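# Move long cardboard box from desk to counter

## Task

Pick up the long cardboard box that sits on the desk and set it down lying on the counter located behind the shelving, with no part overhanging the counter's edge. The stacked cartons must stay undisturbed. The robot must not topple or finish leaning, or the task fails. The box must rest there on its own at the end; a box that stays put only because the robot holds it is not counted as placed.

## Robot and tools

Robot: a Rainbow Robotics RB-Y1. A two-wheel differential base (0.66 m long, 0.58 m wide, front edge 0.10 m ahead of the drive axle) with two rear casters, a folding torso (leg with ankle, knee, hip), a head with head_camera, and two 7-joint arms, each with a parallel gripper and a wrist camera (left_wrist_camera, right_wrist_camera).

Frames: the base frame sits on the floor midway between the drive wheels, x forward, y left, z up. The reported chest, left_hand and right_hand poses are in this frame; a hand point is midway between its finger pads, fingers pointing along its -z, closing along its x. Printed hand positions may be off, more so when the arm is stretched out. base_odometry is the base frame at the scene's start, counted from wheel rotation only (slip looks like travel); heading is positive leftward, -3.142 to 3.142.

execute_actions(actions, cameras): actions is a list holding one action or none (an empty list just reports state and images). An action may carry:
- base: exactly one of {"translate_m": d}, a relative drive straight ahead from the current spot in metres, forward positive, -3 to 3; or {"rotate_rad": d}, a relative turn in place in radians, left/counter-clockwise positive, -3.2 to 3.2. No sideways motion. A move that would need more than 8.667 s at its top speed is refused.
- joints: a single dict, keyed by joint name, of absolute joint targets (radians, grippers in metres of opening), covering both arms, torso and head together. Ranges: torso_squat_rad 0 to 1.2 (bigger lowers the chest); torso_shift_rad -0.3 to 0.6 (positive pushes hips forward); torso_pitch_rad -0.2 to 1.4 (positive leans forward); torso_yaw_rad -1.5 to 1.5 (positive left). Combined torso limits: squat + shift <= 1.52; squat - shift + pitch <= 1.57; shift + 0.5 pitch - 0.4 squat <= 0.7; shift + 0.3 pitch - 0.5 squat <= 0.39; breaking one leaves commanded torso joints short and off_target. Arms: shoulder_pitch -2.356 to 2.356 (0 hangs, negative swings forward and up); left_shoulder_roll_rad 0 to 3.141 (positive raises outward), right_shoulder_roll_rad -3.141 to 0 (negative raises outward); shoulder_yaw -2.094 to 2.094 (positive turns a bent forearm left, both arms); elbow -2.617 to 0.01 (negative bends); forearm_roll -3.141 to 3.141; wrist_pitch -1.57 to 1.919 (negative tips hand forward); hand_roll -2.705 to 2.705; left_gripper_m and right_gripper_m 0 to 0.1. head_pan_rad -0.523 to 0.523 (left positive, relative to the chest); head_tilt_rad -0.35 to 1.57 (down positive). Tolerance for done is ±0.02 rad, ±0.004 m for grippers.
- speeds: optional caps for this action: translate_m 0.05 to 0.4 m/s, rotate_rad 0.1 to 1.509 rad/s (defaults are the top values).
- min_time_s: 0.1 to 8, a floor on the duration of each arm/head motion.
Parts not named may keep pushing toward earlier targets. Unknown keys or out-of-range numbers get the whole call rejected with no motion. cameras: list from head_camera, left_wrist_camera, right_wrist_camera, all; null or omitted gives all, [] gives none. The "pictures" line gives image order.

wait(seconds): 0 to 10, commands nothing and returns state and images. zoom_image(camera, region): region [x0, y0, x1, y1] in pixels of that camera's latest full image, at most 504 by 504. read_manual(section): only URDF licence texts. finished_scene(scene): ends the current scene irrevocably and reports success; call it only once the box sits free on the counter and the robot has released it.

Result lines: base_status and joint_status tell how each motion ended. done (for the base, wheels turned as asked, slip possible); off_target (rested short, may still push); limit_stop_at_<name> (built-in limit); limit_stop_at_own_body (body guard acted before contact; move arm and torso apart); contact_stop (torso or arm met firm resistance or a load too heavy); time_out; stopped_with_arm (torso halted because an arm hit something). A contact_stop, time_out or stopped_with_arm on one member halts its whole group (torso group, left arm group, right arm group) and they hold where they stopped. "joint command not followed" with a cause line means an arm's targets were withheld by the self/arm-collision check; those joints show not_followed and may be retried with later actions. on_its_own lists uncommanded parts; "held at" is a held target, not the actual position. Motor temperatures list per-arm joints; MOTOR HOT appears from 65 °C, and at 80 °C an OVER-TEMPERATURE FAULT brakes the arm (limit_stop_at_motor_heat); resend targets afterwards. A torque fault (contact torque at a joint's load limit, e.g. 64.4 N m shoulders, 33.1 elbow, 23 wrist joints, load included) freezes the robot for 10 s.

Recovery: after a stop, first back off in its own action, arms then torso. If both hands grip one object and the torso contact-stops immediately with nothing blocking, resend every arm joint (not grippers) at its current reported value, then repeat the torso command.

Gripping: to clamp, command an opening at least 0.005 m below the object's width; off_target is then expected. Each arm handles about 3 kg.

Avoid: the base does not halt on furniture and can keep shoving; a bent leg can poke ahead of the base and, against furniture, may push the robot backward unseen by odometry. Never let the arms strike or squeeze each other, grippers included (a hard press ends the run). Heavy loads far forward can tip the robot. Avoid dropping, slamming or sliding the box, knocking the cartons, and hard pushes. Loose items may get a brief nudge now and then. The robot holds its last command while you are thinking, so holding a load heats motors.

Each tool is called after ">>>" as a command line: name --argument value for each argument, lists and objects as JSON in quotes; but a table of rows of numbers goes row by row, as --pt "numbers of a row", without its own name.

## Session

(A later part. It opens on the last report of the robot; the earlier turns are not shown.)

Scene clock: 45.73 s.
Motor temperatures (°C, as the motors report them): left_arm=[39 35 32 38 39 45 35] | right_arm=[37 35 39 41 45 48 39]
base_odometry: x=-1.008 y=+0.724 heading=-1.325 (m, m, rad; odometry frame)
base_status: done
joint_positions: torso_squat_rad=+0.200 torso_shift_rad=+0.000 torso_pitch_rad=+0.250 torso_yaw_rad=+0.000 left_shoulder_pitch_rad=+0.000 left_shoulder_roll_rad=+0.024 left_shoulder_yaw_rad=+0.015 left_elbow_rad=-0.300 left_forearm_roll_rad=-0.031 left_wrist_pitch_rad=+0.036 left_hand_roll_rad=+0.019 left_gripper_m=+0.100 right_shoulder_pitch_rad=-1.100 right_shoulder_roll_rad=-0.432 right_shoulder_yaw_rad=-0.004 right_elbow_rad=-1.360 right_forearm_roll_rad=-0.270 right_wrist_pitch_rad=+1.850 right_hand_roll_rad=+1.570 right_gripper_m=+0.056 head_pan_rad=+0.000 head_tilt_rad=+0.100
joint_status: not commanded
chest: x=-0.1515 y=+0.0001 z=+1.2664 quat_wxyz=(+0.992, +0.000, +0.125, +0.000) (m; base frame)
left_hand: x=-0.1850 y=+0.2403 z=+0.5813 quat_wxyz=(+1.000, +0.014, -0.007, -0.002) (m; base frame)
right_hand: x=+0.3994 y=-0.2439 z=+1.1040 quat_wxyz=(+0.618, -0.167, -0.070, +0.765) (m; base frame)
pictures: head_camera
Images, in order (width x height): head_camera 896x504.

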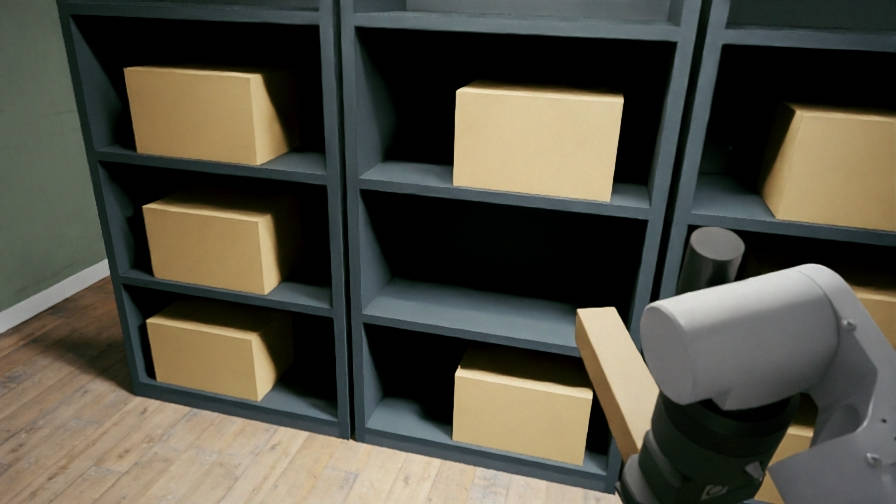

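>>> execute_actions --actions '[{"base":{"rotate_rad":1.0},"speeds":{"rotate_rad":0.7},"joints":{"head_tilt_rad":0.2}}]' --cameras '[]'

>>> execute_actions --actions '[{"base":{"translate_m":1.2},"joints":{"head_pan_rad":-0.3}}]' --cameras '["head_camera"]'

Scene clock: 49.07 s.
Motor temperatures (°C, as the motors report them): left_arm=[39 35 32 38 39 45 35] | right_arm=[37 35 39 41 45 48 39]
base_odometry: x=-1.008 y=+0.724 heading=-0.326 (m, m, rad; odometry frame)
base_status: done
joint_positions: torso_squat_rad=+0.200 torso_shift_rad=+0.000 torso_pitch_rad=+0.250 torso_yaw_rad=+0.000 left_shoulder_pitch_rad=+0.000 left_shoulder_roll_rad=+0.024 left_shoulder_yaw_rad=+0.015 left_elbow_rad=-0.300 left_forearm_roll_rad=-0.031 left_wrist_pitch_rad=+0.036 left_hand_roll_rad=+0.019 left_gripper_m=+0.100 right_shoulder_pitch_rad=-1.100 right_shoulder_roll_rad=-0.432 right_shoulder_yaw_rad=-0.004 right_elbow_rad=-1.360 right_forearm_roll_rad=-0.270 right_wrist_pitch_rad=+1.850 right_hand_roll_rad=+1.570 right_gripper_m=+0.056 head_pan_rad=+0.000 head_tilt_rad=+0.200
joint_status: all done
chest: x=-0.1515 y=+0.0001 z=+1.2664 quat_wxyz=(+0.992, +0.000, +0.125, +0.000) (m; base frame)
left_hand: x=-0.1850 y=+0.2403 z=+0.5813 quat_wxyz=(+1.000, +0.014, -0.007, -0.002) (m; base frame)
right_hand: x=+0.3994 y=-0.2439 z=+1.1040 quat_wxyz=(+0.618, -0.167, -0.070, +0.765) (m; base frame)
pictures: none
No camera images: the call's "cameras" was empty. Leave "cameras" out to get every camera's image.

Scene clock: 53.63 s.
Motor temperatures (°C, as the motors report them): left_arm=[39 35 32 38 39 45 35] | right_arm=[37 35 39 41 45 48 39]
base_odometry: x=+0.129 y=+0.340 heading=-0.325 (m, m, rad; odometry frame)
base_status: done
joint_positions: torso_squat_rad=+0.200 torso_shift_rad=+0.000 torso_pitch_rad=+0.250 torso_yaw_rad=+0.000 left_shoulder_pitch_rad=+0.000 left_shoulder_roll_rad=+0.024 left_shoulder_yaw_rad=+0.015 left_elbow_rad=-0.300 left_forearm_roll_rad=-0.031 left_wrist_pitch_rad=+0.036 left_hand_roll_rad=+0.019 left_gripper_m=+0.100 right_shoulder_pitch_rad=-1.100 right_shoulder_roll_rad=-0.432 right_shoulder_yaw_rad=-0.004 right_elbow_rad=-1.360 right_forearm_roll_rad=-0.270 right_wrist_pitch_rad=+1.850 right_hand_roll_rad=+1.570 right_gripper_m=+0.056 head_pan_rad=-0.300 head_tilt_rad=+0.200
joint_status: all done
chest: x=-0.1514 y=+0.0001 z=+1.2664 quat_wxyz=(+0.992, +0.000, +0.125, +0.000) (m; base frame)
left_hand: x=-0.1848 y=+0.2403 z=+0.5813 quat_wxyz=(+1.000, +0.014, -0.007, -0.002) (m; base frame)
right_hand: x=+0.3995 y=-0.2439 z=+1.1039 quat_wxyz=(+0.618, -0.167, -0.070, +0.765) (m; base frame)
pictures: head_camera
Images, in order (width x height): head_camera 896x504.

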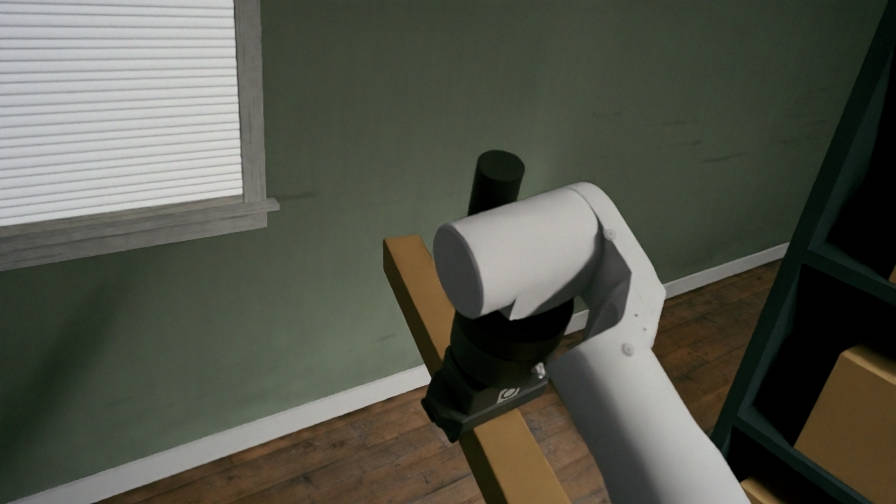

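>>> execute_actions --actions '[{"base":{"rotate_rad":0.25},"joints":{"torso_yaw_rad":-1.2,"head_pan_rad":0.3,"head_tilt_rad":0.3,"left_shoulder_roll_rad":0.25}}]' --cameras '["head_camera"]'

>>> execute_actions --actions '[{"base":{"translate_m":0.9},"joints":{"head_pan_rad":0.2}}]' --cameras '["head_camera"]'

Scene clock: 56.67 s.
Motor temperatures (°C, as the motors report them): left_arm=[39 35 32 38 39 45 35] | right_arm=[37 36 39 41 45 48 39]
base_odometry: x=+0.129 y=+0.340 heading=-0.076 (m, m, rad; odometry frame)
base_status: done
joint_positions: torso_squat_rad=+0.200 torso_shift_rad=+0.000 torso_pitch_rad=+0.250 torso_yaw_rad=-1.200 left_shoulder_pitch_rad=+0.000 left_shoulder_roll_rad=+0.250 left_shoulder_yaw_rad=+0.015 left_elbow_rad=-0.300 left_forearm_roll_rad=-0.031 left_wrist_pitch_rad=+0.036 left_hand_roll_rad=+0.019 left_gripper_m=+0.100 right_shoulder_pitch_rad=-1.100 right_shoulder_roll_rad=-0.432 right_shoulder_yaw_rad=-0.004 right_elbow_rad=-1.360 right_forearm_roll_rad=-0.270 right_wrist_pitch_rad=+1.850 right_hand_roll_rad=+1.570 right_gripper_m=+0.056 head_pan_rad=+0.300 head_tilt_rad=+0.300
joint_status: all done
chest: x=-0.1515 y=+0.0001 z=+1.2664 quat_wxyz=(+0.819, -0.070, +0.103, -0.560) (m; base frame)
left_hand: x=+0.1054 y=+0.0203 z=+0.5317 quat_wxyz=(+0.819, -0.041, -0.078, -0.567) (m; base frame)
right_hand: x=-0.1755 y=-0.6232 z=+1.2506 quat_wxyz=(+0.905, -0.263, +0.140, +0.303) (m; base frame)
pictures: head_camera
Images, in order (width x height): head_camera 896x504.

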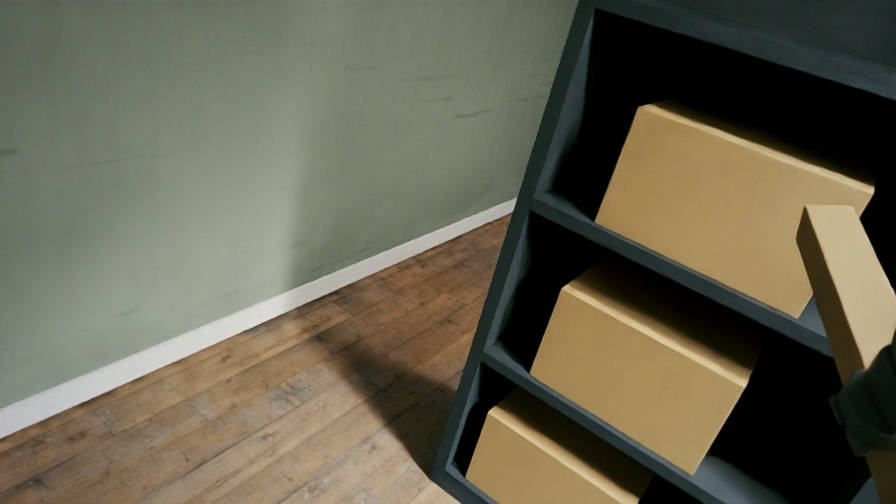

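Scene clock: 60.37 s.
Motor temperatures (°C, as the motors report them): left_arm=[39 35 32 38 39 45 35] | right_arm=[37 36 39 41 45 48 39]
base_odometry: x=+1.026 y=+0.272 heading=-0.075 (m, m, rad; odometry frame)
base_status: done
joint_positions: torso_squat_rad=+0.200 torso_shift_rad=+0.000 torso_pitch_rad=+0.250 torso_yaw_rad=-1.200 left_shoulder_pitch_rad=+0.000 left_shoulder_roll_rad=+0.250 left_shoulder_yaw_rad=+0.015 left_elbow_rad=-0.300 left_forearm_roll_rad=-0.031 left_wrist_pitch_rad=+0.036 left_hand_roll_rad=+0.019 left_gripper_m=+0.100 right_shoulder_pitch_rad=-1.100 right_shoulder_roll_rad=-0.432 right_shoulder_yaw_rad=-0.004 right_elbow_rad=-1.360 right_forearm_roll_rad=-0.270 right_wrist_pitch_rad=+1.850 right_hand_roll_rad=+1.570 right_gripper_m=+0.056 head_pan_rad=+0.200 head_tilt_rad=+0.300
joint_status: all done
chest: x=-0.1515 y=+0.0001 z=+1.2664 quat_wxyz=(+0.819, -0.070, +0.103, -0.560) (m; base frame)
left_hand: x=+0.1052 y=+0.0203 z=+0.5317 quat_wxyz=(+0.819, -0.041, -0.077, -0.567) (m; base frame)
right_hand: x=-0.1755 y=-0.6232 z=+1.2506 quat_wxyz=(+0.905, -0.263, +0.140, +0.303) (m; base frame)
pictures: head_camera
Images, in order (width x height): head_camera 896x504.

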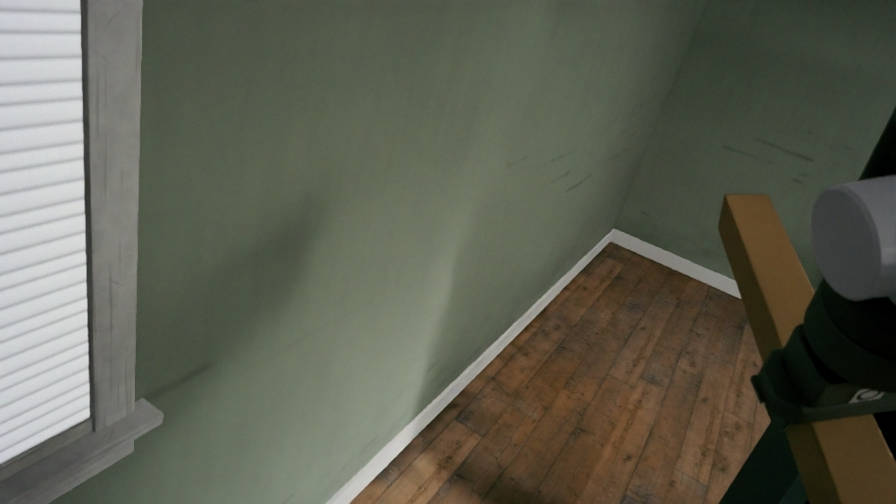

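>>> execute_actions --actions '[{"base":{"rotate_rad":-0.75},"speeds":{"rotate_rad":0.6},"joints":{"torso_yaw_rad":-0.4,"head_pan_rad":0.1,"head_tilt_rad":0.6}}]' --cameras '["head_camera"]'

>>> execute_actions --actions '[{"base":{"rotate_rad":-0.74},"speeds":{"rotate_rad":0.6},"joints":{"torso_yaw_rad":0.2,"head_pan_rad":-0.2,"head_tilt_rad":0.6,"left_shoulder_roll_rad":0.05}}]' --cameras '["head_camera"]'

Scene clock: 63.30 s.
Motor temperatures (°C, as the motors report them): left_arm=[39 35 32 38 39 45 35] | right_arm=[38 36 39 41 45 48 39]
base_odometry: x=+1.026 y=+0.272 heading=-0.825 (m, m, rad; odometry frame)
base_status: done
joint_positions: torso_squat_rad=+0.200 torso_shift_rad=+0.000 torso_pitch_rad=+0.250 torso_yaw_rad=-0.400 left_shoulder_pitch_rad=+0.000 left_shoulder_roll_rad=+0.250 left_shoulder_yaw_rad=+0.015 left_elbow_rad=-0.300 left_forearm_roll_rad=-0.031 left_wrist_pitch_rad=+0.036 left_hand_roll_rad=+0.019 left_gripper_m=+0.100 right_shoulder_pitch_rad=-1.100 right_shoulder_roll_rad=-0.432 right_shoulder_yaw_rad=-0.004 right_elbow_rad=-1.360 right_forearm_roll_rad=-0.270 right_wrist_pitch_rad=+1.850 right_hand_roll_rad=+1.570 right_gripper_m=+0.056 head_pan_rad=+0.100 head_tilt_rad=+0.600
joint_status: all done
chest: x=-0.1515 y=+0.0002 z=+1.2664 quat_wxyz=(+0.972, -0.025, +0.122, -0.197) (m; base frame)
left_hand: x=-0.0353 y=+0.3230 z=+0.5676 quat_wxyz=(+0.972, +0.071, -0.032, -0.221) (m; base frame)
right_hand: x=+0.2635 y=-0.4480 z=+1.1386 quat_wxyz=(+0.745, -0.208, +0.001, +0.634) (m; base frame)
pictures: head_camera
Images, in order (width x height): head_camera 896x504.

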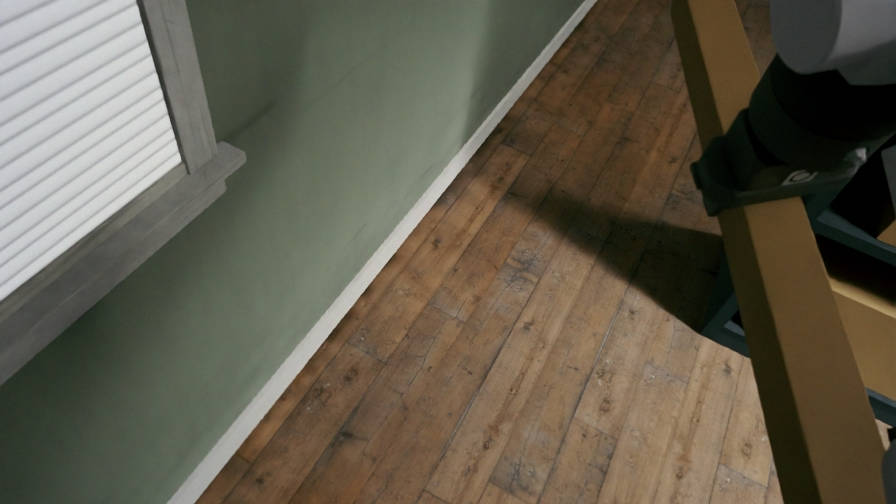

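Scene clock: 66.07 s.
Motor temperatures (°C, as the motors report them): left_arm=[39 35 32 38 39 45 35] | right_arm=[38 36 39 41 45 48 39]
base_odometry: x=+1.026 y=+0.272 heading=-1.564 (m, m, rad; odometry frame)
base_status: done
joint_positions: torso_squat_rad=+0.200 torso_shift_rad=+0.000 torso_pitch_rad=+0.250 torso_yaw_rad=+0.200 left_shoulder_pitch_rad=+0.000 left_shoulder_roll_rad=+0.050 left_shoulder_yaw_rad=+0.015 left_elbow_rad=-0.300 left_forearm_roll_rad=-0.031 left_wrist_pitch_rad=+0.036 left_hand_roll_rad=+0.019 left_gripper_m=+0.100 right_shoulder_pitch_rad=-1.100 right_shoulder_roll_rad=-0.432 right_shoulder_yaw_rad=-0.004 right_elbow_rad=-1.360 right_forearm_roll_rad=-0.270 right_wrist_pitch_rad=+1.850 right_hand_roll_rad=+1.570 right_gripper_m=+0.056 head_pan_rad=-0.200 head_tilt_rad=+0.600
joint_status: all done
chest: x=-0.1515 y=+0.0002 z=+1.2664 quat_wxyz=(+0.987, +0.012, +0.124, +0.099) (m; base frame)
left_hand: x=-0.2374 y=+0.2820 z=+0.5955 quat_wxyz=(+0.994, +0.052, -0.004, +0.091) (m; base frame)
right_hand: x=+0.4353 y=-0.1248 z=+1.0947 quat_wxyz=(+0.545, -0.144, -0.105, +0.819) (m; base frame)
pictures: head_camera
Images, in order (width x height): head_camera 896x504.

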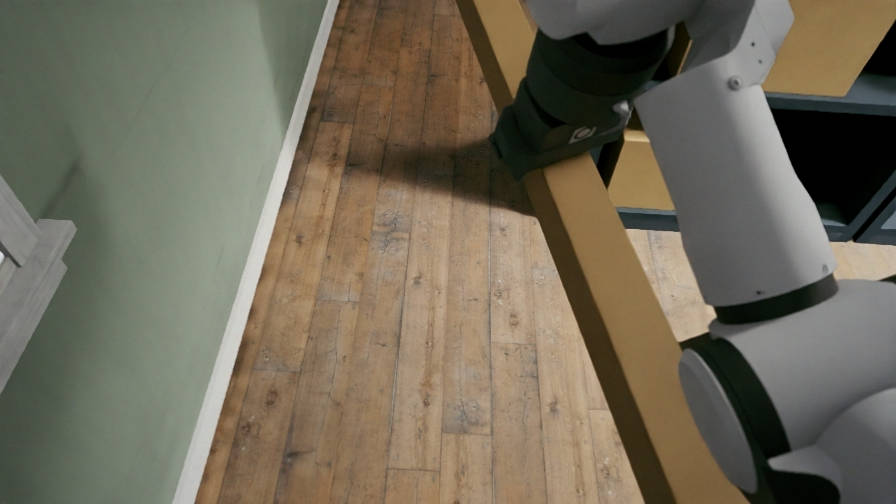

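>>> execute_actions --actions '[{"base":{"rotate_rad":0.33},"joints":{"torso_yaw_rad":0.05,"head_pan_rad":-0.05}}]' --cameras '[]'

>>> execute_actions --actions '[{"base":{"translate_m":0.68}}]' --cameras '["head_camera"]'

>>> execute_actions --actions '[{"base":{"rotate_rad":-0.335},"joints":{"torso_yaw_rad":0.2,"head_pan_rad":-0.2,"head_tilt_rad":0.75}}]' --cameras '["head_camera"]'

Scene clock: 68.47 s.
Motor temperatures (°C, as the motors report them): left_arm=[39 35 32 38 39 45 35] | right_arm=[38 36 39 41 45 48 39]
base_odometry: x=+1.026 y=+0.272 heading=-1.235 (m, m, rad; odometry frame)
base_status: done
joint_positions: torso_squat_rad=+0.200 torso_shift_rad=+0.000 torso_pitch_rad=+0.250 torso_yaw_rad=+0.050 left_shoulder_pitch_rad=+0.000 left_shoulder_roll_rad=+0.050 left_shoulder_yaw_rad=+0.015 left_elbow_rad=-0.300 left_forearm_roll_rad=-0.031 left_wrist_pitch_rad=+0.036 left_hand_roll_rad=+0.019 left_gripper_m=+0.100 right_shoulder_pitch_rad=-1.100 right_shoulder_roll_rad=-0.432 right_shoulder_yaw_rad=-0.004 right_elbow_rad=-1.360 right_forearm_roll_rad=-0.270 right_wrist_pitch_rad=+1.850 right_hand_roll_rad=+1.570 right_gripper_m=+0.056 head_pan_rad=-0.050 head_tilt_rad=+0.600
joint_status: all done
chest: x=-0.1515 y=+0.0001 z=+1.2664 quat_wxyz=(+0.992, +0.003, +0.125, +0.025) (m; base frame)
left_hand: x=-0.1974 y=+0.2665 z=+0.5853 quat_wxyz=(+0.999, +0.033, -0.006, +0.019) (m; base frame)
right_hand: x=+0.4105 y=-0.2148 z=+1.1010 quat_wxyz=(+0.600, -0.162, -0.079, +0.779) (m; base frame)
pictures: none
No camera images: the call's "cameras" was empty. Leave "cameras" out to get every camera's image.

Scene clock: 72.53 s.
Motor temperatures (°C, as the motors report them): left_arm=[39 35 32 38 39 45 35] | right_arm=[38 36 39 41 45 48 39]
base_odometry: x=+1.251 y=-0.368 heading=-1.232 (m, m, rad; odometry frame)
base_status: done
joint_positions: torso_squat_rad=+0.200 torso_shift_rad=+0.000 torso_pitch_rad=+0.250 torso_yaw_rad=+0.050 left_shoulder_pitch_rad=+0.000 left_shoulder_roll_rad=+0.050 left_shoulder_yaw_rad=+0.015 left_elbow_rad=-0.300 left_forearm_roll_rad=-0.031 left_wrist_pitch_rad=+0.036 left_hand_roll_rad=+0.019 left_gripper_m=+0.100 right_shoulder_pitch_rad=-1.100 right_shoulder_roll_rad=-0.432 right_shoulder_yaw_rad=-0.004 right_elbow_rad=-1.360 right_forearm_roll_rad=-0.270 right_wrist_pitch_rad=+1.850 right_hand_roll_rad=+1.570 right_gripper_m=+0.056 head_pan_rad=-0.050 head_tilt_rad=+0.600
joint_status: not commanded
chest: x=-0.1514 y=+0.0001 z=+1.2664 quat_wxyz=(+0.992, +0.003, +0.125, +0.025) (m; base frame)
left_hand: x=-0.1974 y=+0.2666 z=+0.5853 quat_wxyz=(+0.999, +0.033, -0.006, +0.019) (m; base frame)
right_hand: x=+0.4106 y=-0.2147 z=+1.1009 quat_wxyz=(+0.600, -0.162, -0.079, +0.779) (m; base frame)
pictures: head_camera
Images, in order (width x height): head_camera 896x504.

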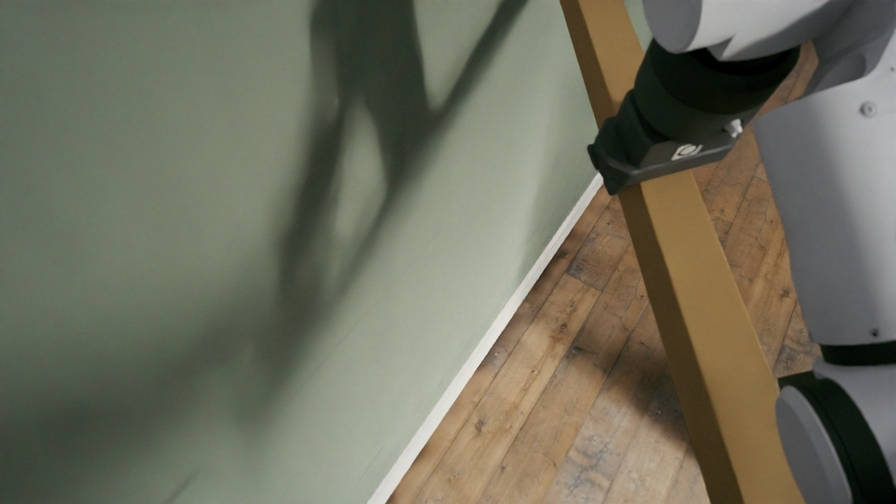

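Scene clock: 74.73 s.
Motor temperatures (°C, as the motors report them): left_arm=[39 35 32 38 39 45 35] | right_arm=[38 36 39 41 45 48 39]
base_odometry: x=+1.251 y=-0.368 heading=-1.564 (m, m, rad; odometry frame)
base_status: done
joint_positions: torso_squat_rad=+0.200 torso_shift_rad=+0.000 torso_pitch_rad=+0.250 torso_yaw_rad=+0.200 left_shoulder_pitch_rad=+0.000 left_shoulder_roll_rad=+0.050 left_shoulder_yaw_rad=+0.015 left_elbow_rad=-0.300 left_forearm_roll_rad=-0.031 left_wrist_pitch_rad=+0.036 left_hand_roll_rad=+0.019 left_gripper_m=+0.100 right_shoulder_pitch_rad=-1.100 right_shoulder_roll_rad=-0.432 right_shoulder_yaw_rad=-0.004 right_elbow_rad=-1.360 right_forearm_roll_rad=-0.270 right_wrist_pitch_rad=+1.850 right_hand_roll_rad=+1.570 right_gripper_m=+0.057 head_pan_rad=-0.200 head_tilt_rad=+0.750
joint_status: all done
chest: x=-0.1515 y=+0.0001 z=+1.2664 quat_wxyz=(+0.987, +0.012, +0.124, +0.099) (m; base frame)
left_hand: x=-0.2374 y=+0.2821 z=+0.5955 quat_wxyz=(+0.994, +0.052, -0.004, +0.091) (m; base frame)
right_hand: x=+0.4353 y=-0.1251 z=+1.0946 quat_wxyz=(+0.545, -0.144, -0.105, +0.819) (m; base frame)
pictures: head_camera
Images, in order (width x height): head_camera 896x504.

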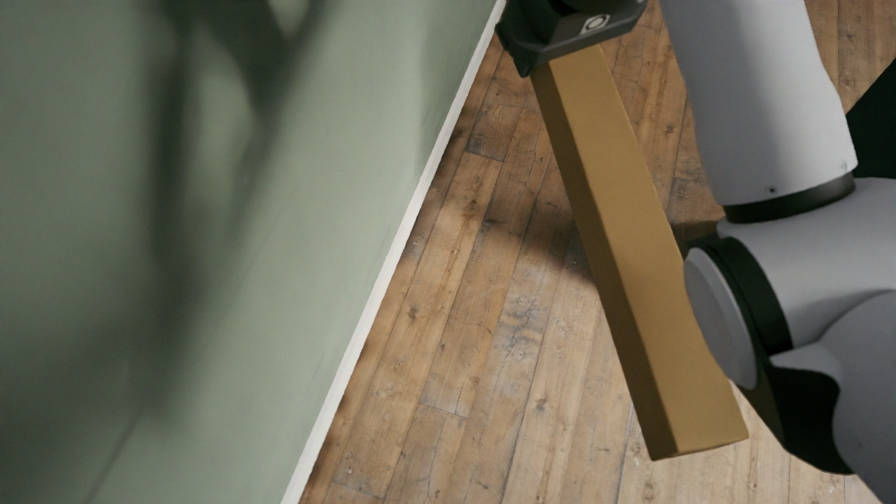

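>>> execute_actions --actions '[{"base":{"translate_m":-0.4},"joints":{"head_tilt_rad":0.55},"speeds":{"translate_m":0.2}}]' --cameras '["head_camera","left_wrist_camera"]'

Scene clock: 77.90 s.
Motor temperatures (°C, as the motors report them): left_arm=[39 35 32 38 39 45 35] | right_arm=[38 36 39 41 45 48 39]
base_odometry: x=+1.249 y=+0.032 heading=-1.565 (m, m, rad; odometry frame)
base_status: done
joint_positions: torso_squat_rad=+0.200 torso_shift_rad=+0.000 torso_pitch_rad=+0.250 torso_yaw_rad=+0.200 left_shoulder_pitch_rad=+0.000 left_shoulder_roll_rad=+0.050 left_shoulder_yaw_rad=+0.015 left_elbow_rad=-0.300 left_forearm_roll_rad=-0.031 left_wrist_pitch_rad=+0.036 left_hand_roll_rad=+0.019 left_gripper_m=+0.100 right_shoulder_pitch_rad=-1.100 right_shoulder_roll_rad=-0.432 right_shoulder_yaw_rad=-0.004 right_elbow_rad=-1.360 right_forearm_roll_rad=-0.270 right_wrist_pitch_rad=+1.850 right_hand_roll_rad=+1.570 right_gripper_m=+0.057 head_pan_rad=-0.200 head_tilt_rad=+0.550
joint_status: all done
chest: x=-0.1515 y=+0.0001 z=+1.2664 quat_wxyz=(+0.987, +0.012, +0.124, +0.099) (m; base frame)
left_hand: x=-0.2373 y=+0.2821 z=+0.5955 quat_wxyz=(+0.994, +0.052, -0.004, +0.091) (m; base frame)
right_hand: x=+0.4353 y=-0.1251 z=+1.0946 quat_wxyz=(+0.545, -0.144, -0.105, +0.819) (m; base frame)
pictures: head_camera, left_wrist_camera
Images, in order (width x height): head_camera 896x504, left_wrist_camera 644x364.

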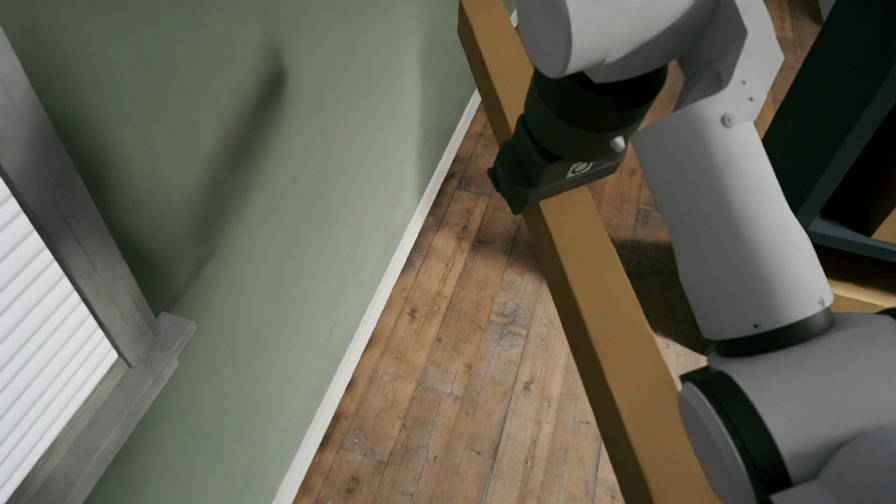

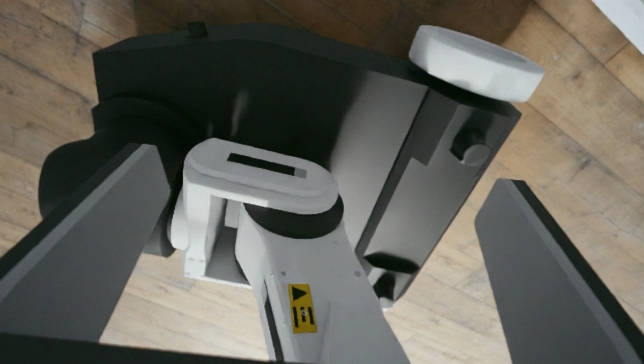

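>>> execute_actions --actions '[{"base":{"rotate_rad":-0.3},"speeds":{"rotate_rad":0.3}}]' --cameras '["head_camera","left_wrist_camera"]'

Scene clock: 79.90 s.
Motor temperatures (°C, as the motors report them): left_arm=[39 35 32 38 39 45 35] | right_arm=[38 36 39 41 45 48 39]
base_odometry: x=+1.249 y=+0.032 heading=-1.864 (m, m, rad; odometry frame)
base_status: done
joint_positions: torso_squat_rad=+0.200 torso_shift_rad=+0.000 torso_pitch_rad=+0.250 torso_yaw_rad=+0.200 left_shoulder_pitch_rad=+0.000 left_shoulder_roll_rad=+0.050 left_shoulder_yaw_rad=+0.015 left_elbow_rad=-0.300 left_forearm_roll_rad=-0.031 left_wrist_pitch_rad=+0.036 left_hand_roll_rad=+0.019 left_gripper_m=+0.100 right_shoulder_pitch_rad=-1.100 right_shoulder_roll_rad=-0.432 right_shoulder_yaw_rad=-0.004 right_elbow_rad=-1.360 right_forearm_roll_rad=-0.270 right_wrist_pitch_rad=+1.850 right_hand_roll_rad=+1.570 right_gripper_m=+0.057 head_pan_rad=-0.200 head_tilt_rad=+0.550
joint_status: not commanded
chest: x=-0.1515 y=+0.0001 z=+1.2664 quat_wxyz=(+0.987, +0.012, +0.124, +0.099) (m; base frame)
left_hand: x=-0.2373 y=+0.2821 z=+0.5955 quat_wxyz=(+0.994, +0.052, -0.004, +0.091) (m; base frame)
right_hand: x=+0.4353 y=-0.1251 z=+1.0946 quat_wxyz=(+0.545, -0.144, -0.105, +0.819) (m; base frame)
pictures: head_camera, left_wrist_camera
Images, in order (width x height): head_camera 896x504, left_wrist_camera 644x364.

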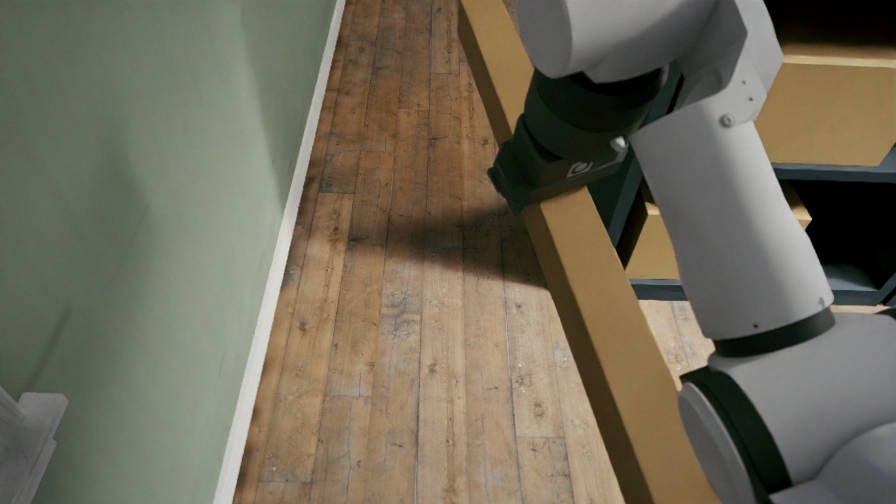

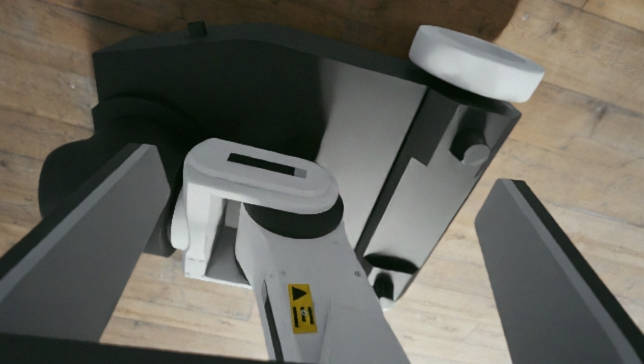

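>>> execute_actions --actions '[{"base":{"translate_m":0.7},"speeds":{"translate_m":0.3},"joints":{"head_tilt_rad":0.6}}]' --cameras '["head_camera"]'

Scene clock: 83.57 s.
Motor temperatures (°C, as the motors report them): left_arm=[39 35 32 38 39 45 35] | right_arm=[38 36 39 41 45 48 39]
base_odometry: x=+1.046 y=-0.638 heading=-1.865 (m, m, rad; odometry frame)
base_status: done
joint_positions: torso_squat_rad=+0.200 torso_shift_rad=+0.000 torso_pitch_rad=+0.250 torso_yaw_rad=+0.200 left_shoulder_pitch_rad=+0.000 left_shoulder_roll_rad=+0.050 left_shoulder_yaw_rad=+0.015 left_elbow_rad=-0.300 left_forearm_roll_rad=-0.031 left_wrist_pitch_rad=+0.036 left_hand_roll_rad=+0.019 left_gripper_m=+0.100 right_shoulder_pitch_rad=-1.100 right_shoulder_roll_rad=-0.432 right_shoulder_yaw_rad=-0.004 right_elbow_rad=-1.360 right_forearm_roll_rad=-0.270 right_wrist_pitch_rad=+1.850 right_hand_roll_rad=+1.570 right_gripper_m=+0.057 head_pan_rad=-0.200 head_tilt_rad=+0.600
joint_status: all done
chest: x=-0.1514 y=+0.0001 z=+1.2663 quat_wxyz=(+0.987, +0.012, +0.124, +0.099) (m; base frame)
left_hand: x=-0.2373 y=+0.2821 z=+0.5955 quat_wxyz=(+0.994, +0.052, -0.004, +0.091) (m; base frame)
right_hand: x=+0.4353 y=-0.1251 z=+1.0945 quat_wxyz=(+0.545, -0.144, -0.105, +0.819) (m; base frame)
pictures: head_camera
Images, in order (width x height): head_camera 896x504.

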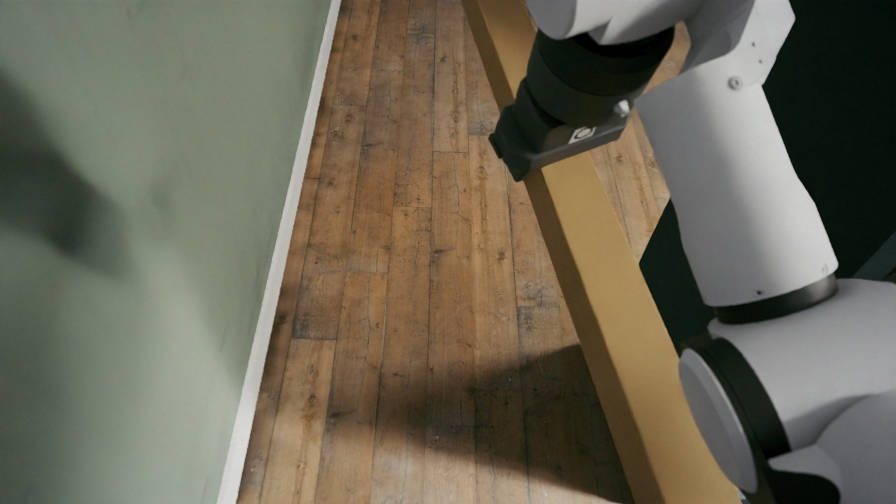

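Tracking fine. Continue.

>>> execute_actions --actions '[{"base":{"translate_m":0.6},"speeds":{"translate_m":0.25},"joints":{"head_tilt_rad":0.9}}]' --cameras '["head_camera"]'

>>> execute_actions --actions '[{"joints":{"head_tilt_rad":0.2,"head_pan_rad":-0.5}}]' --cameras '["head_camera"]'

Scene clock: 86.97 s.
Motor temperatures (°C, as the motors report them): left_arm=[39 35 32 38 39 45 35] | right_arm=[38 36 39 41 45 48 39]
base_odometry: x=+0.872 y=-1.212 heading=-1.865 (m, m, rad; odometry frame)
base_status: done
joint_positions: torso_squat_rad=+0.200 torso_shift_rad=+0.000 torso_pitch_rad=+0.250 torso_yaw_rad=+0.200 left_shoulder_pitch_rad=+0.000 left_shoulder_roll_rad=+0.050 left_shoulder_yaw_rad=+0.015 left_elbow_rad=-0.300 left_forearm_roll_rad=-0.031 left_wrist_pitch_rad=+0.036 left_hand_roll_rad=+0.019 left_gripper_m=+0.100 right_shoulder_pitch_rad=-1.100 right_shoulder_roll_rad=-0.432 right_shoulder_yaw_rad=-0.004 right_elbow_rad=-1.360 right_forearm_roll_rad=-0.270 right_wrist_pitch_rad=+1.850 right_hand_roll_rad=+1.570 right_gripper_m=+0.057 head_pan_rad=-0.200 head_tilt_rad=+0.900
joint_status: all done
chest: x=-0.1514 y=+0.0001 z=+1.2663 quat_wxyz=(+0.987, +0.012, +0.124, +0.099) (m; base frame)
left_hand: x=-0.2373 y=+0.2821 z=+0.5955 quat_wxyz=(+0.994, +0.052, -0.004, +0.091) (m; base frame)
right_hand: x=+0.4354 y=-0.1251 z=+1.0945 quat_wxyz=(+0.545, -0.144, -0.105, +0.819) (m; base frame)
pictures: head_camera
Images, in order (width x height): head_camera 896x504.

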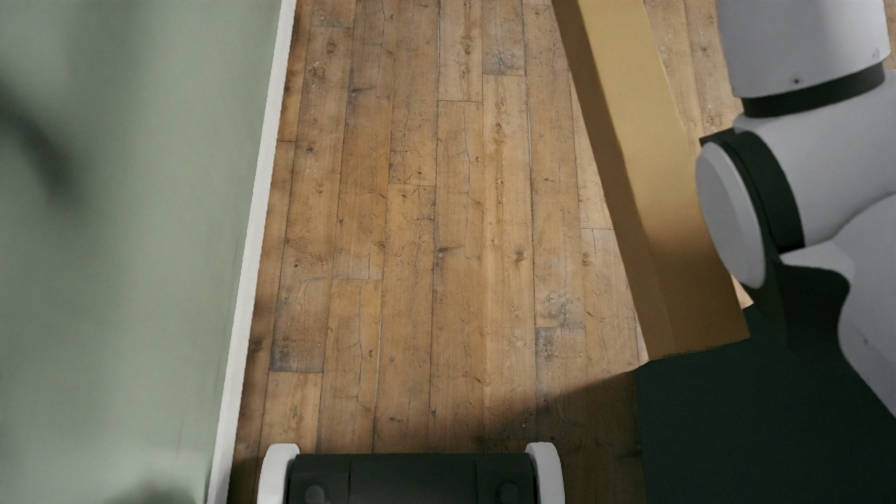

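Scene clock: 88.10 s.
Motor temperatures (°C, as the motors report them): left_arm=[39 35 32 38 39 45 35] | right_arm=[38 36 39 41 45 48 39]
base_odometry: x=+0.872 y=-1.212 heading=-1.865 (m, m, rad; odometry frame)
base_status: not commanded
joint_positions: torso_squat_rad=+0.200 torso_shift_rad=+0.000 torso_pitch_rad=+0.250 torso_yaw_rad=+0.200 left_shoulder_pitch_rad=+0.000 left_shoulder_roll_rad=+0.050 left_shoulder_yaw_rad=+0.015 left_elbow_rad=-0.300 left_forearm_roll_rad=-0.031 left_wrist_pitch_rad=+0.036 left_hand_roll_rad=+0.019 left_gripper_m=+0.100 right_shoulder_pitch_rad=-1.100 right_shoulder_roll_rad=-0.432 right_shoulder_yaw_rad=-0.004 right_elbow_rad=-1.360 right_forearm_roll_rad=-0.270 right_wrist_pitch_rad=+1.850 right_hand_roll_rad=+1.570 right_gripper_m=+0.057 head_pan_rad=-0.500 head_tilt_rad=+0.200
joint_status: all done
chest: x=-0.1514 y=+0.0001 z=+1.2663 quat_wxyz=(+0.987, +0.012, +0.124, +0.099) (m; base frame)
left_hand: x=-0.2373 y=+0.2821 z=+0.5955 quat_wxyz=(+0.994, +0.052, -0.004, +0.091) (m; base frame)
right_hand: x=+0.4354 y=-0.1251 z=+1.0945 quat_wxyz=(+0.545, -0.144, -0.105, +0.819) (m; base frame)
pictures: head_camera
Images, in order (width x height): head_camera 896x504.

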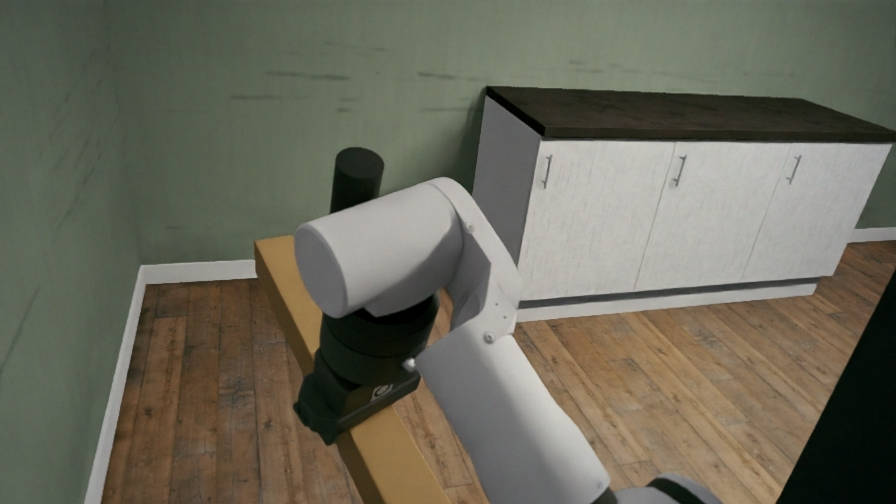

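>>> execute_actions --actions '[{"base":{"rotate_rad":-0.09},"speeds":{"rotate_rad":0.2},"joints":{"head_tilt_rad":0.8,"head_pan_rad":-0.2}}]' --cameras '[]'

>>> execute_actions --actions '[{"base":{"translate_m":0.4},"speeds":{"translate_m":0.25}}]' --cameras '[]'

>>> execute_actions --actions '[{"base":{"rotate_rad":-0.1},"speeds":{"rotate_rad":0.2}}]' --cameras '[]'

>>> execute_actions --actions '[{"base":{"translate_m":0.3},"speeds":{"translate_m":0.25}}]' --cameras '["head_camera","left_wrist_camera"]'

Scene clock: 89.60 s.
Motor temperatures (°C, as the motors report them): left_arm=[39 35 32 38 39 45 35] | right_arm=[38 36 39 41 45 48 39]
base_odometry: x=+0.872 y=-1.212 heading=-1.954 (m, m, rad; odometry frame)
base_status: done
joint_positions: torso_squat_rad=+0.200 torso_shift_rad=+0.000 torso_pitch_rad=+0.250 torso_yaw_rad=+0.200 left_shoulder_pitch_rad=+0.000 left_shoulder_roll_rad=+0.050 left_shoulder_yaw_rad=+0.015 left_elbow_rad=-0.300 left_forearm_roll_rad=-0.031 left_wrist_pitch_rad=+0.036 left_hand_roll_rad=+0.019 left_gripper_m=+0.100 right_shoulder_pitch_rad=-1.100 right_shoulder_roll_rad=-0.432 right_shoulder_yaw_rad=-0.004 right_elbow_rad=-1.360 right_forearm_roll_rad=-0.270 right_wrist_pitch_rad=+1.850 right_hand_roll_rad=+1.570 right_gripper_m=+0.057 head_pan_rad=-0.200 head_tilt_rad=+0.800
joint_status: all done
chest: x=-0.1514 y=+0.0002 z=+1.2663 quat_wxyz=(+0.987, +0.012, +0.124, +0.099) (m; base frame)
left_hand: x=-0.2373 y=+0.2821 z=+0.5955 quat_wxyz=(+0.994, +0.052, -0.004, +0.091) (m; base frame)
right_hand: x=+0.4354 y=-0.1250 z=+1.0945 quat_wxyz=(+0.545, -0.144, -0.105, +0.819) (m; base frame)
pictures: none
No camera images: the call's "cameras" was empty. Leave "cameras" out to get every camera's image.

Scene clock: 92.17 s.
Motor temperatures (°C, as the motors report them): left_arm=[39 35 32 38 39 45 35] | right_arm=[38 36 39 41 45 48 39]
base_odometry: x=+0.722 y=-1.583 heading=-1.955 (m, m, rad; odometry frame)
base_status: done
joint_positions: torso_squat_rad=+0.200 torso_shift_rad=+0.000 torso_pitch_rad=+0.250 torso_yaw_rad=+0.200 left_shoulder_pitch_rad=+0.000 left_shoulder_roll_rad=+0.050 left_shoulder_yaw_rad=+0.015 left_elbow_rad=-0.300 left_forearm_roll_rad=-0.031 left_wrist_pitch_rad=+0.036 left_hand_roll_rad=+0.019 left_gripper_m=+0.100 right_shoulder_pitch_rad=-1.100 right_shoulder_roll_rad=-0.432 right_shoulder_yaw_rad=-0.004 right_elbow_rad=-1.360 right_forearm_roll_rad=-0.270 right_wrist_pitch_rad=+1.850 right_hand_roll_rad=+1.570 right_gripper_m=+0.057 head_pan_rad=-0.200 head_tilt_rad=+0.800
joint_status: not commanded
chest: x=-0.1514 y=+0.0001 z=+1.2663 quat_wxyz=(+0.987, +0.012, +0.124, +0.099) (m; base frame)
left_hand: x=-0.2373 y=+0.2821 z=+0.5955 quat_wxyz=(+0.994, +0.052, -0.004, +0.091) (m; base frame)
right_hand: x=+0.4354 y=-0.1250 z=+1.0946 quat_wxyz=(+0.545, -0.144, -0.105, +0.819) (m; base frame)
pictures: none
No camera images: the call's "cameras" was empty. Leave "cameras" out to get every camera's image.

Scene clock: 93.40 s.
Motor temperatures (°C, as the motors report them): left_arm=[39 35 32 38 39 45 35] | right_arm=[38 36 39 41 45 48 39]
base_odometry: x=+0.722 y=-1.583 heading=-2.054 (m, m, rad; odometry frame)
base_status: done
joint_positions: torso_squat_rad=+0.200 torso_shift_rad=+0.000 torso_pitch_rad=+0.250 torso_yaw_rad=+0.200 left_shoulder_pitch_rad=+0.000 left_shoulder_roll_rad=+0.050 left_shoulder_yaw_rad=+0.015 left_elbow_rad=-0.300 left_forearm_roll_rad=-0.031 left_wrist_pitch_rad=+0.036 left_hand_roll_rad=+0.019 left_gripper_m=+0.100 right_shoulder_pitch_rad=-1.100 right_shoulder_roll_rad=-0.432 right_shoulder_yaw_rad=-0.004 right_elbow_rad=-1.360 right_forearm_roll_rad=-0.270 right_wrist_pitch_rad=+1.850 right_hand_roll_rad=+1.570 right_gripper_m=+0.057 head_pan_rad=-0.200 head_tilt_rad=+0.800
joint_status: not commanded
chest: x=-0.1514 y=+0.0002 z=+1.2663 quat_wxyz=(+0.987, +0.012, +0.124, +0.099) (m; base frame)
left_hand: x=-0.2373 y=+0.2821 z=+0.5955 quat_wxyz=(+0.994, +0.052, -0.004, +0.091) (m; base frame)
right_hand: x=+0.4354 y=-0.1250 z=+1.0946 quat_wxyz=(+0.545, -0.144, -0.105, +0.819) (m; base frame)
pictures: none
No camera images: the call's "cameras" was empty. Leave "cameras" out to get every camera's image.

Scene clock: 95.57 s.
Motor temperatures (°C, as the motors report them): left_arm=[39 35 32 38 39 45 35] | right_arm=[38 36 39 41 45 48 39]
base_odometry: x=+0.582 y=-1.848 heading=-2.055 (m, m, rad; odometry frame)
base_status: done
joint_positions: torso_squat_rad=+0.200 torso_shift_rad=+0.000 torso_pitch_rad=+0.250 torso_yaw_rad=+0.200 left_shoulder_pitch_rad=+0.000 left_shoulder_roll_rad=+0.050 left_shoulder_yaw_rad=+0.015 left_elbow_rad=-0.300 left_forearm_roll_rad=-0.031 left_wrist_pitch_rad=+0.036 left_hand_roll_rad=+0.019 left_gripper_m=+0.100 right_shoulder_pitch_rad=-1.100 right_shoulder_roll_rad=-0.432 right_shoulder_yaw_rad=-0.004 right_elbow_rad=-1.360 right_forearm_roll_rad=-0.270 right_wrist_pitch_rad=+1.850 right_hand_roll_rad=+1.570 right_gripper_m=+0.057 head_pan_rad=-0.200 head_tilt_rad=+0.800
joint_status: not commanded
chest: x=-0.1514 y=+0.0001 z=+1.2663 quat_wxyz=(+0.987, +0.012, +0.124, +0.099) (m; base frame)
left_hand: x=-0.2373 y=+0.2821 z=+0.5955 quat_wxyz=(+0.994, +0.052, -0.004, +0.091) (m; base frame)
right_hand: x=+0.4354 y=-0.1250 z=+1.0946 quat_wxyz=(+0.545, -0.144, -0.105, +0.819) (m; base frame)
pictures: head_camera, left_wrist_camera
Images, in order (width x height): head_camera 896x504, left_wrist_camera 644x364.

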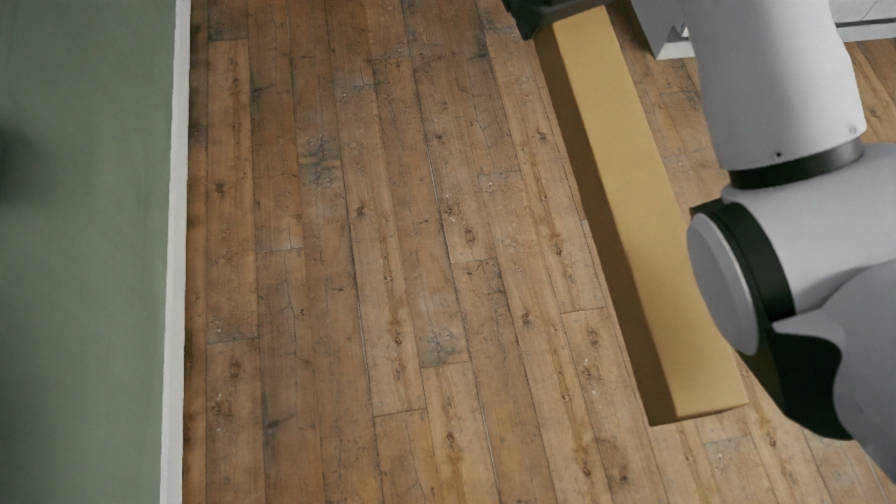

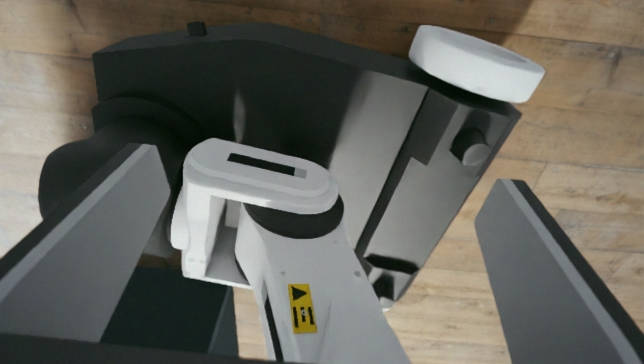

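>>> execute_actions --actions '[{"base":{"rotate_rad":-0.2},"speeds":{"rotate_rad":0.25},"joints":{"head_tilt_rad":0.5}}]' --cameras '[]'

>>> execute_actions --actions '[{"base":{"translate_m":0.3},"speeds":{"translate_m":0.25}}]' --cameras '[]'

>>> execute_actions --actions '[{"base":{"rotate_rad":-0.35},"speeds":{"rotate_rad":0.3}}]' --cameras '["head_camera","left_wrist_camera"]'

Scene clock: 97.33 s.
Motor temperatures (°C, as the motors report them): left_arm=[39 35 32 38 39 45 35] | right_arm=[38 36 39 41 45 48 39]
base_odometry: x=+0.582 y=-1.848 heading=-2.254 (m, m, rad; odometry frame)
base_status: done
joint_positions: torso_squat_rad=+0.200 torso_shift_rad=+0.000 torso_pitch_rad=+0.250 torso_yaw_rad=+0.200 left_shoulder_pitch_rad=+0.000 left_shoulder_roll_rad=+0.050 left_shoulder_yaw_rad=+0.015 left_elbow_rad=-0.300 left_forearm_roll_rad=-0.031 left_wrist_pitch_rad=+0.036 left_hand_roll_rad=+0.019 left_gripper_m=+0.100 right_shoulder_pitch_rad=-1.100 right_shoulder_roll_rad=-0.432 right_shoulder_yaw_rad=-0.004 right_elbow_rad=-1.360 right_forearm_roll_rad=-0.270 right_wrist_pitch_rad=+1.850 right_hand_roll_rad=+1.570 right_gripper_m=+0.057 head_pan_rad=-0.200 head_tilt_rad=+0.500
joint_status: all done
chest: x=-0.1514 y=+0.0001 z=+1.2664 quat_wxyz=(+0.987, +0.012, +0.124, +0.099) (m; base frame)
left_hand: x=-0.2373 y=+0.2821 z=+0.5955 quat_wxyz=(+0.994, +0.052, -0.004, +0.091) (m; base frame)
right_hand: x=+0.4353 y=-0.1250 z=+1.0946 quat_wxyz=(+0.545, -0.144, -0.105, +0.819) (m; base frame)
pictures: none
No camera images: the call's "cameras" was empty. Leave "cameras" out to get every camera's image.

Scene clock: 99.50 s.
Motor temperatures (°C, as the motors report them): left_arm=[39 35 32 38 39 45 35] | right_arm=[38 36 39 41 45 48 39]
base_odometry: x=+0.393 y=-2.081 heading=-2.255 (m, m, rad; odometry frame)
base_status: done
joint_positions: torso_squat_rad=+0.200 torso_shift_rad=+0.000 torso_pitch_rad=+0.250 torso_yaw_rad=+0.200 left_shoulder_pitch_rad=+0.000 left_shoulder_roll_rad=+0.050 left_shoulder_yaw_rad=+0.015 left_elbow_rad=-0.300 left_forearm_roll_rad=-0.031 left_wrist_pitch_rad=+0.036 left_hand_roll_rad=+0.019 left_gripper_m=+0.100 right_shoulder_pitch_rad=-1.100 right_shoulder_roll_rad=-0.432 right_shoulder_yaw_rad=-0.004 right_elbow_rad=-1.360 right_forearm_roll_rad=-0.270 right_wrist_pitch_rad=+1.850 right_hand_roll_rad=+1.570 right_gripper_m=+0.057 head_pan_rad=-0.200 head_tilt_rad=+0.500
joint_status: not commanded
chest: x=-0.1514 y=+0.0001 z=+1.2663 quat_wxyz=(+0.987, +0.012, +0.124, +0.099) (m; base frame)
left_hand: x=-0.2373 y=+0.2821 z=+0.5955 quat_wxyz=(+0.994, +0.052, -0.004, +0.091) (m; base frame)
right_hand: x=+0.4354 y=-0.1250 z=+1.0946 quat_wxyz=(+0.545, -0.144, -0.105, +0.819) (m; base frame)
pictures: none
No camera images: the call's "cameras" was empty. Leave "cameras" out to get every camera's image.

Scene clock: 101.60 s.
Motor temperatures (°C, as the motors report them): left_arm=[39 35 32 38 39 45 35] | right_arm=[38 36 39 41 45 48 39]
base_odometry: x=+0.393 y=-2.081 heading=-2.604 (m, m, rad; odometry frame)
base_status: done
joint_positions: torso_squat_rad=+0.200 torso_shift_rad=+0.000 torso_pitch_rad=+0.250 torso_yaw_rad=+0.200 left_shoulder_pitch_rad=+0.000 left_shoulder_roll_rad=+0.050 left_shoulder_yaw_rad=+0.015 left_elbow_rad=-0.300 left_forearm_roll_rad=-0.031 left_wrist_pitch_rad=+0.036 left_hand_roll_rad=+0.019 left_gripper_m=+0.100 right_shoulder_pitch_rad=-1.100 right_shoulder_roll_rad=-0.432 right_shoulder_yaw_rad=-0.004 right_elbow_rad=-1.360 right_forearm_roll_rad=-0.270 right_wrist_pitch_rad=+1.850 right_hand_roll_rad=+1.570 right_gripper_m=+0.057 head_pan_rad=-0.200 head_tilt_rad=+0.500
joint_status: not commanded
chest: x=-0.1514 y=+0.0001 z=+1.2663 quat_wxyz=(+0.987, +0.012, +0.124, +0.099) (m; base frame)
left_hand: x=-0.2373 y=+0.2821 z=+0.5955 quat_wxyz=(+0.994, +0.052, -0.004, +0.091) (m; base frame)
right_hand: x=+0.4354 y=-0.1250 z=+1.0946 quat_wxyz=(+0.545, -0.144, -0.105, +0.819) (m; base frame)
pictures: head_camera, left_wrist_camera
Images, in order (width x height): head_camera 896x504, left_wrist_camera 644x364.

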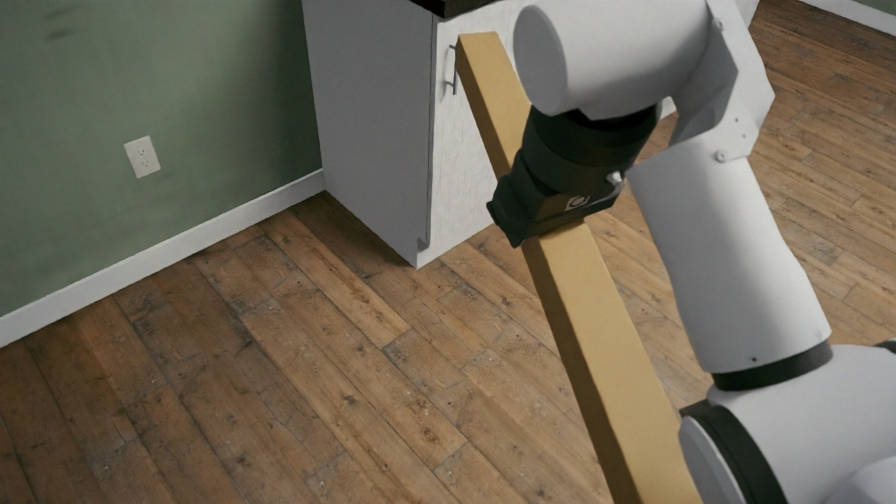

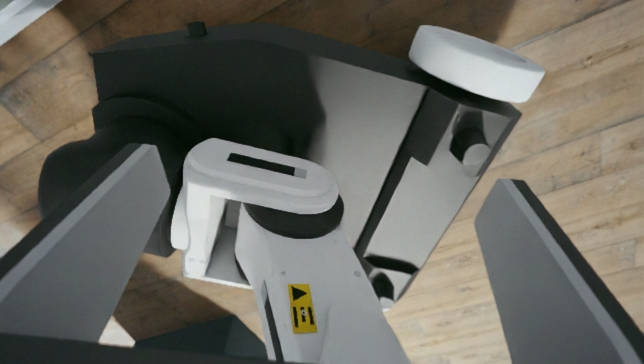

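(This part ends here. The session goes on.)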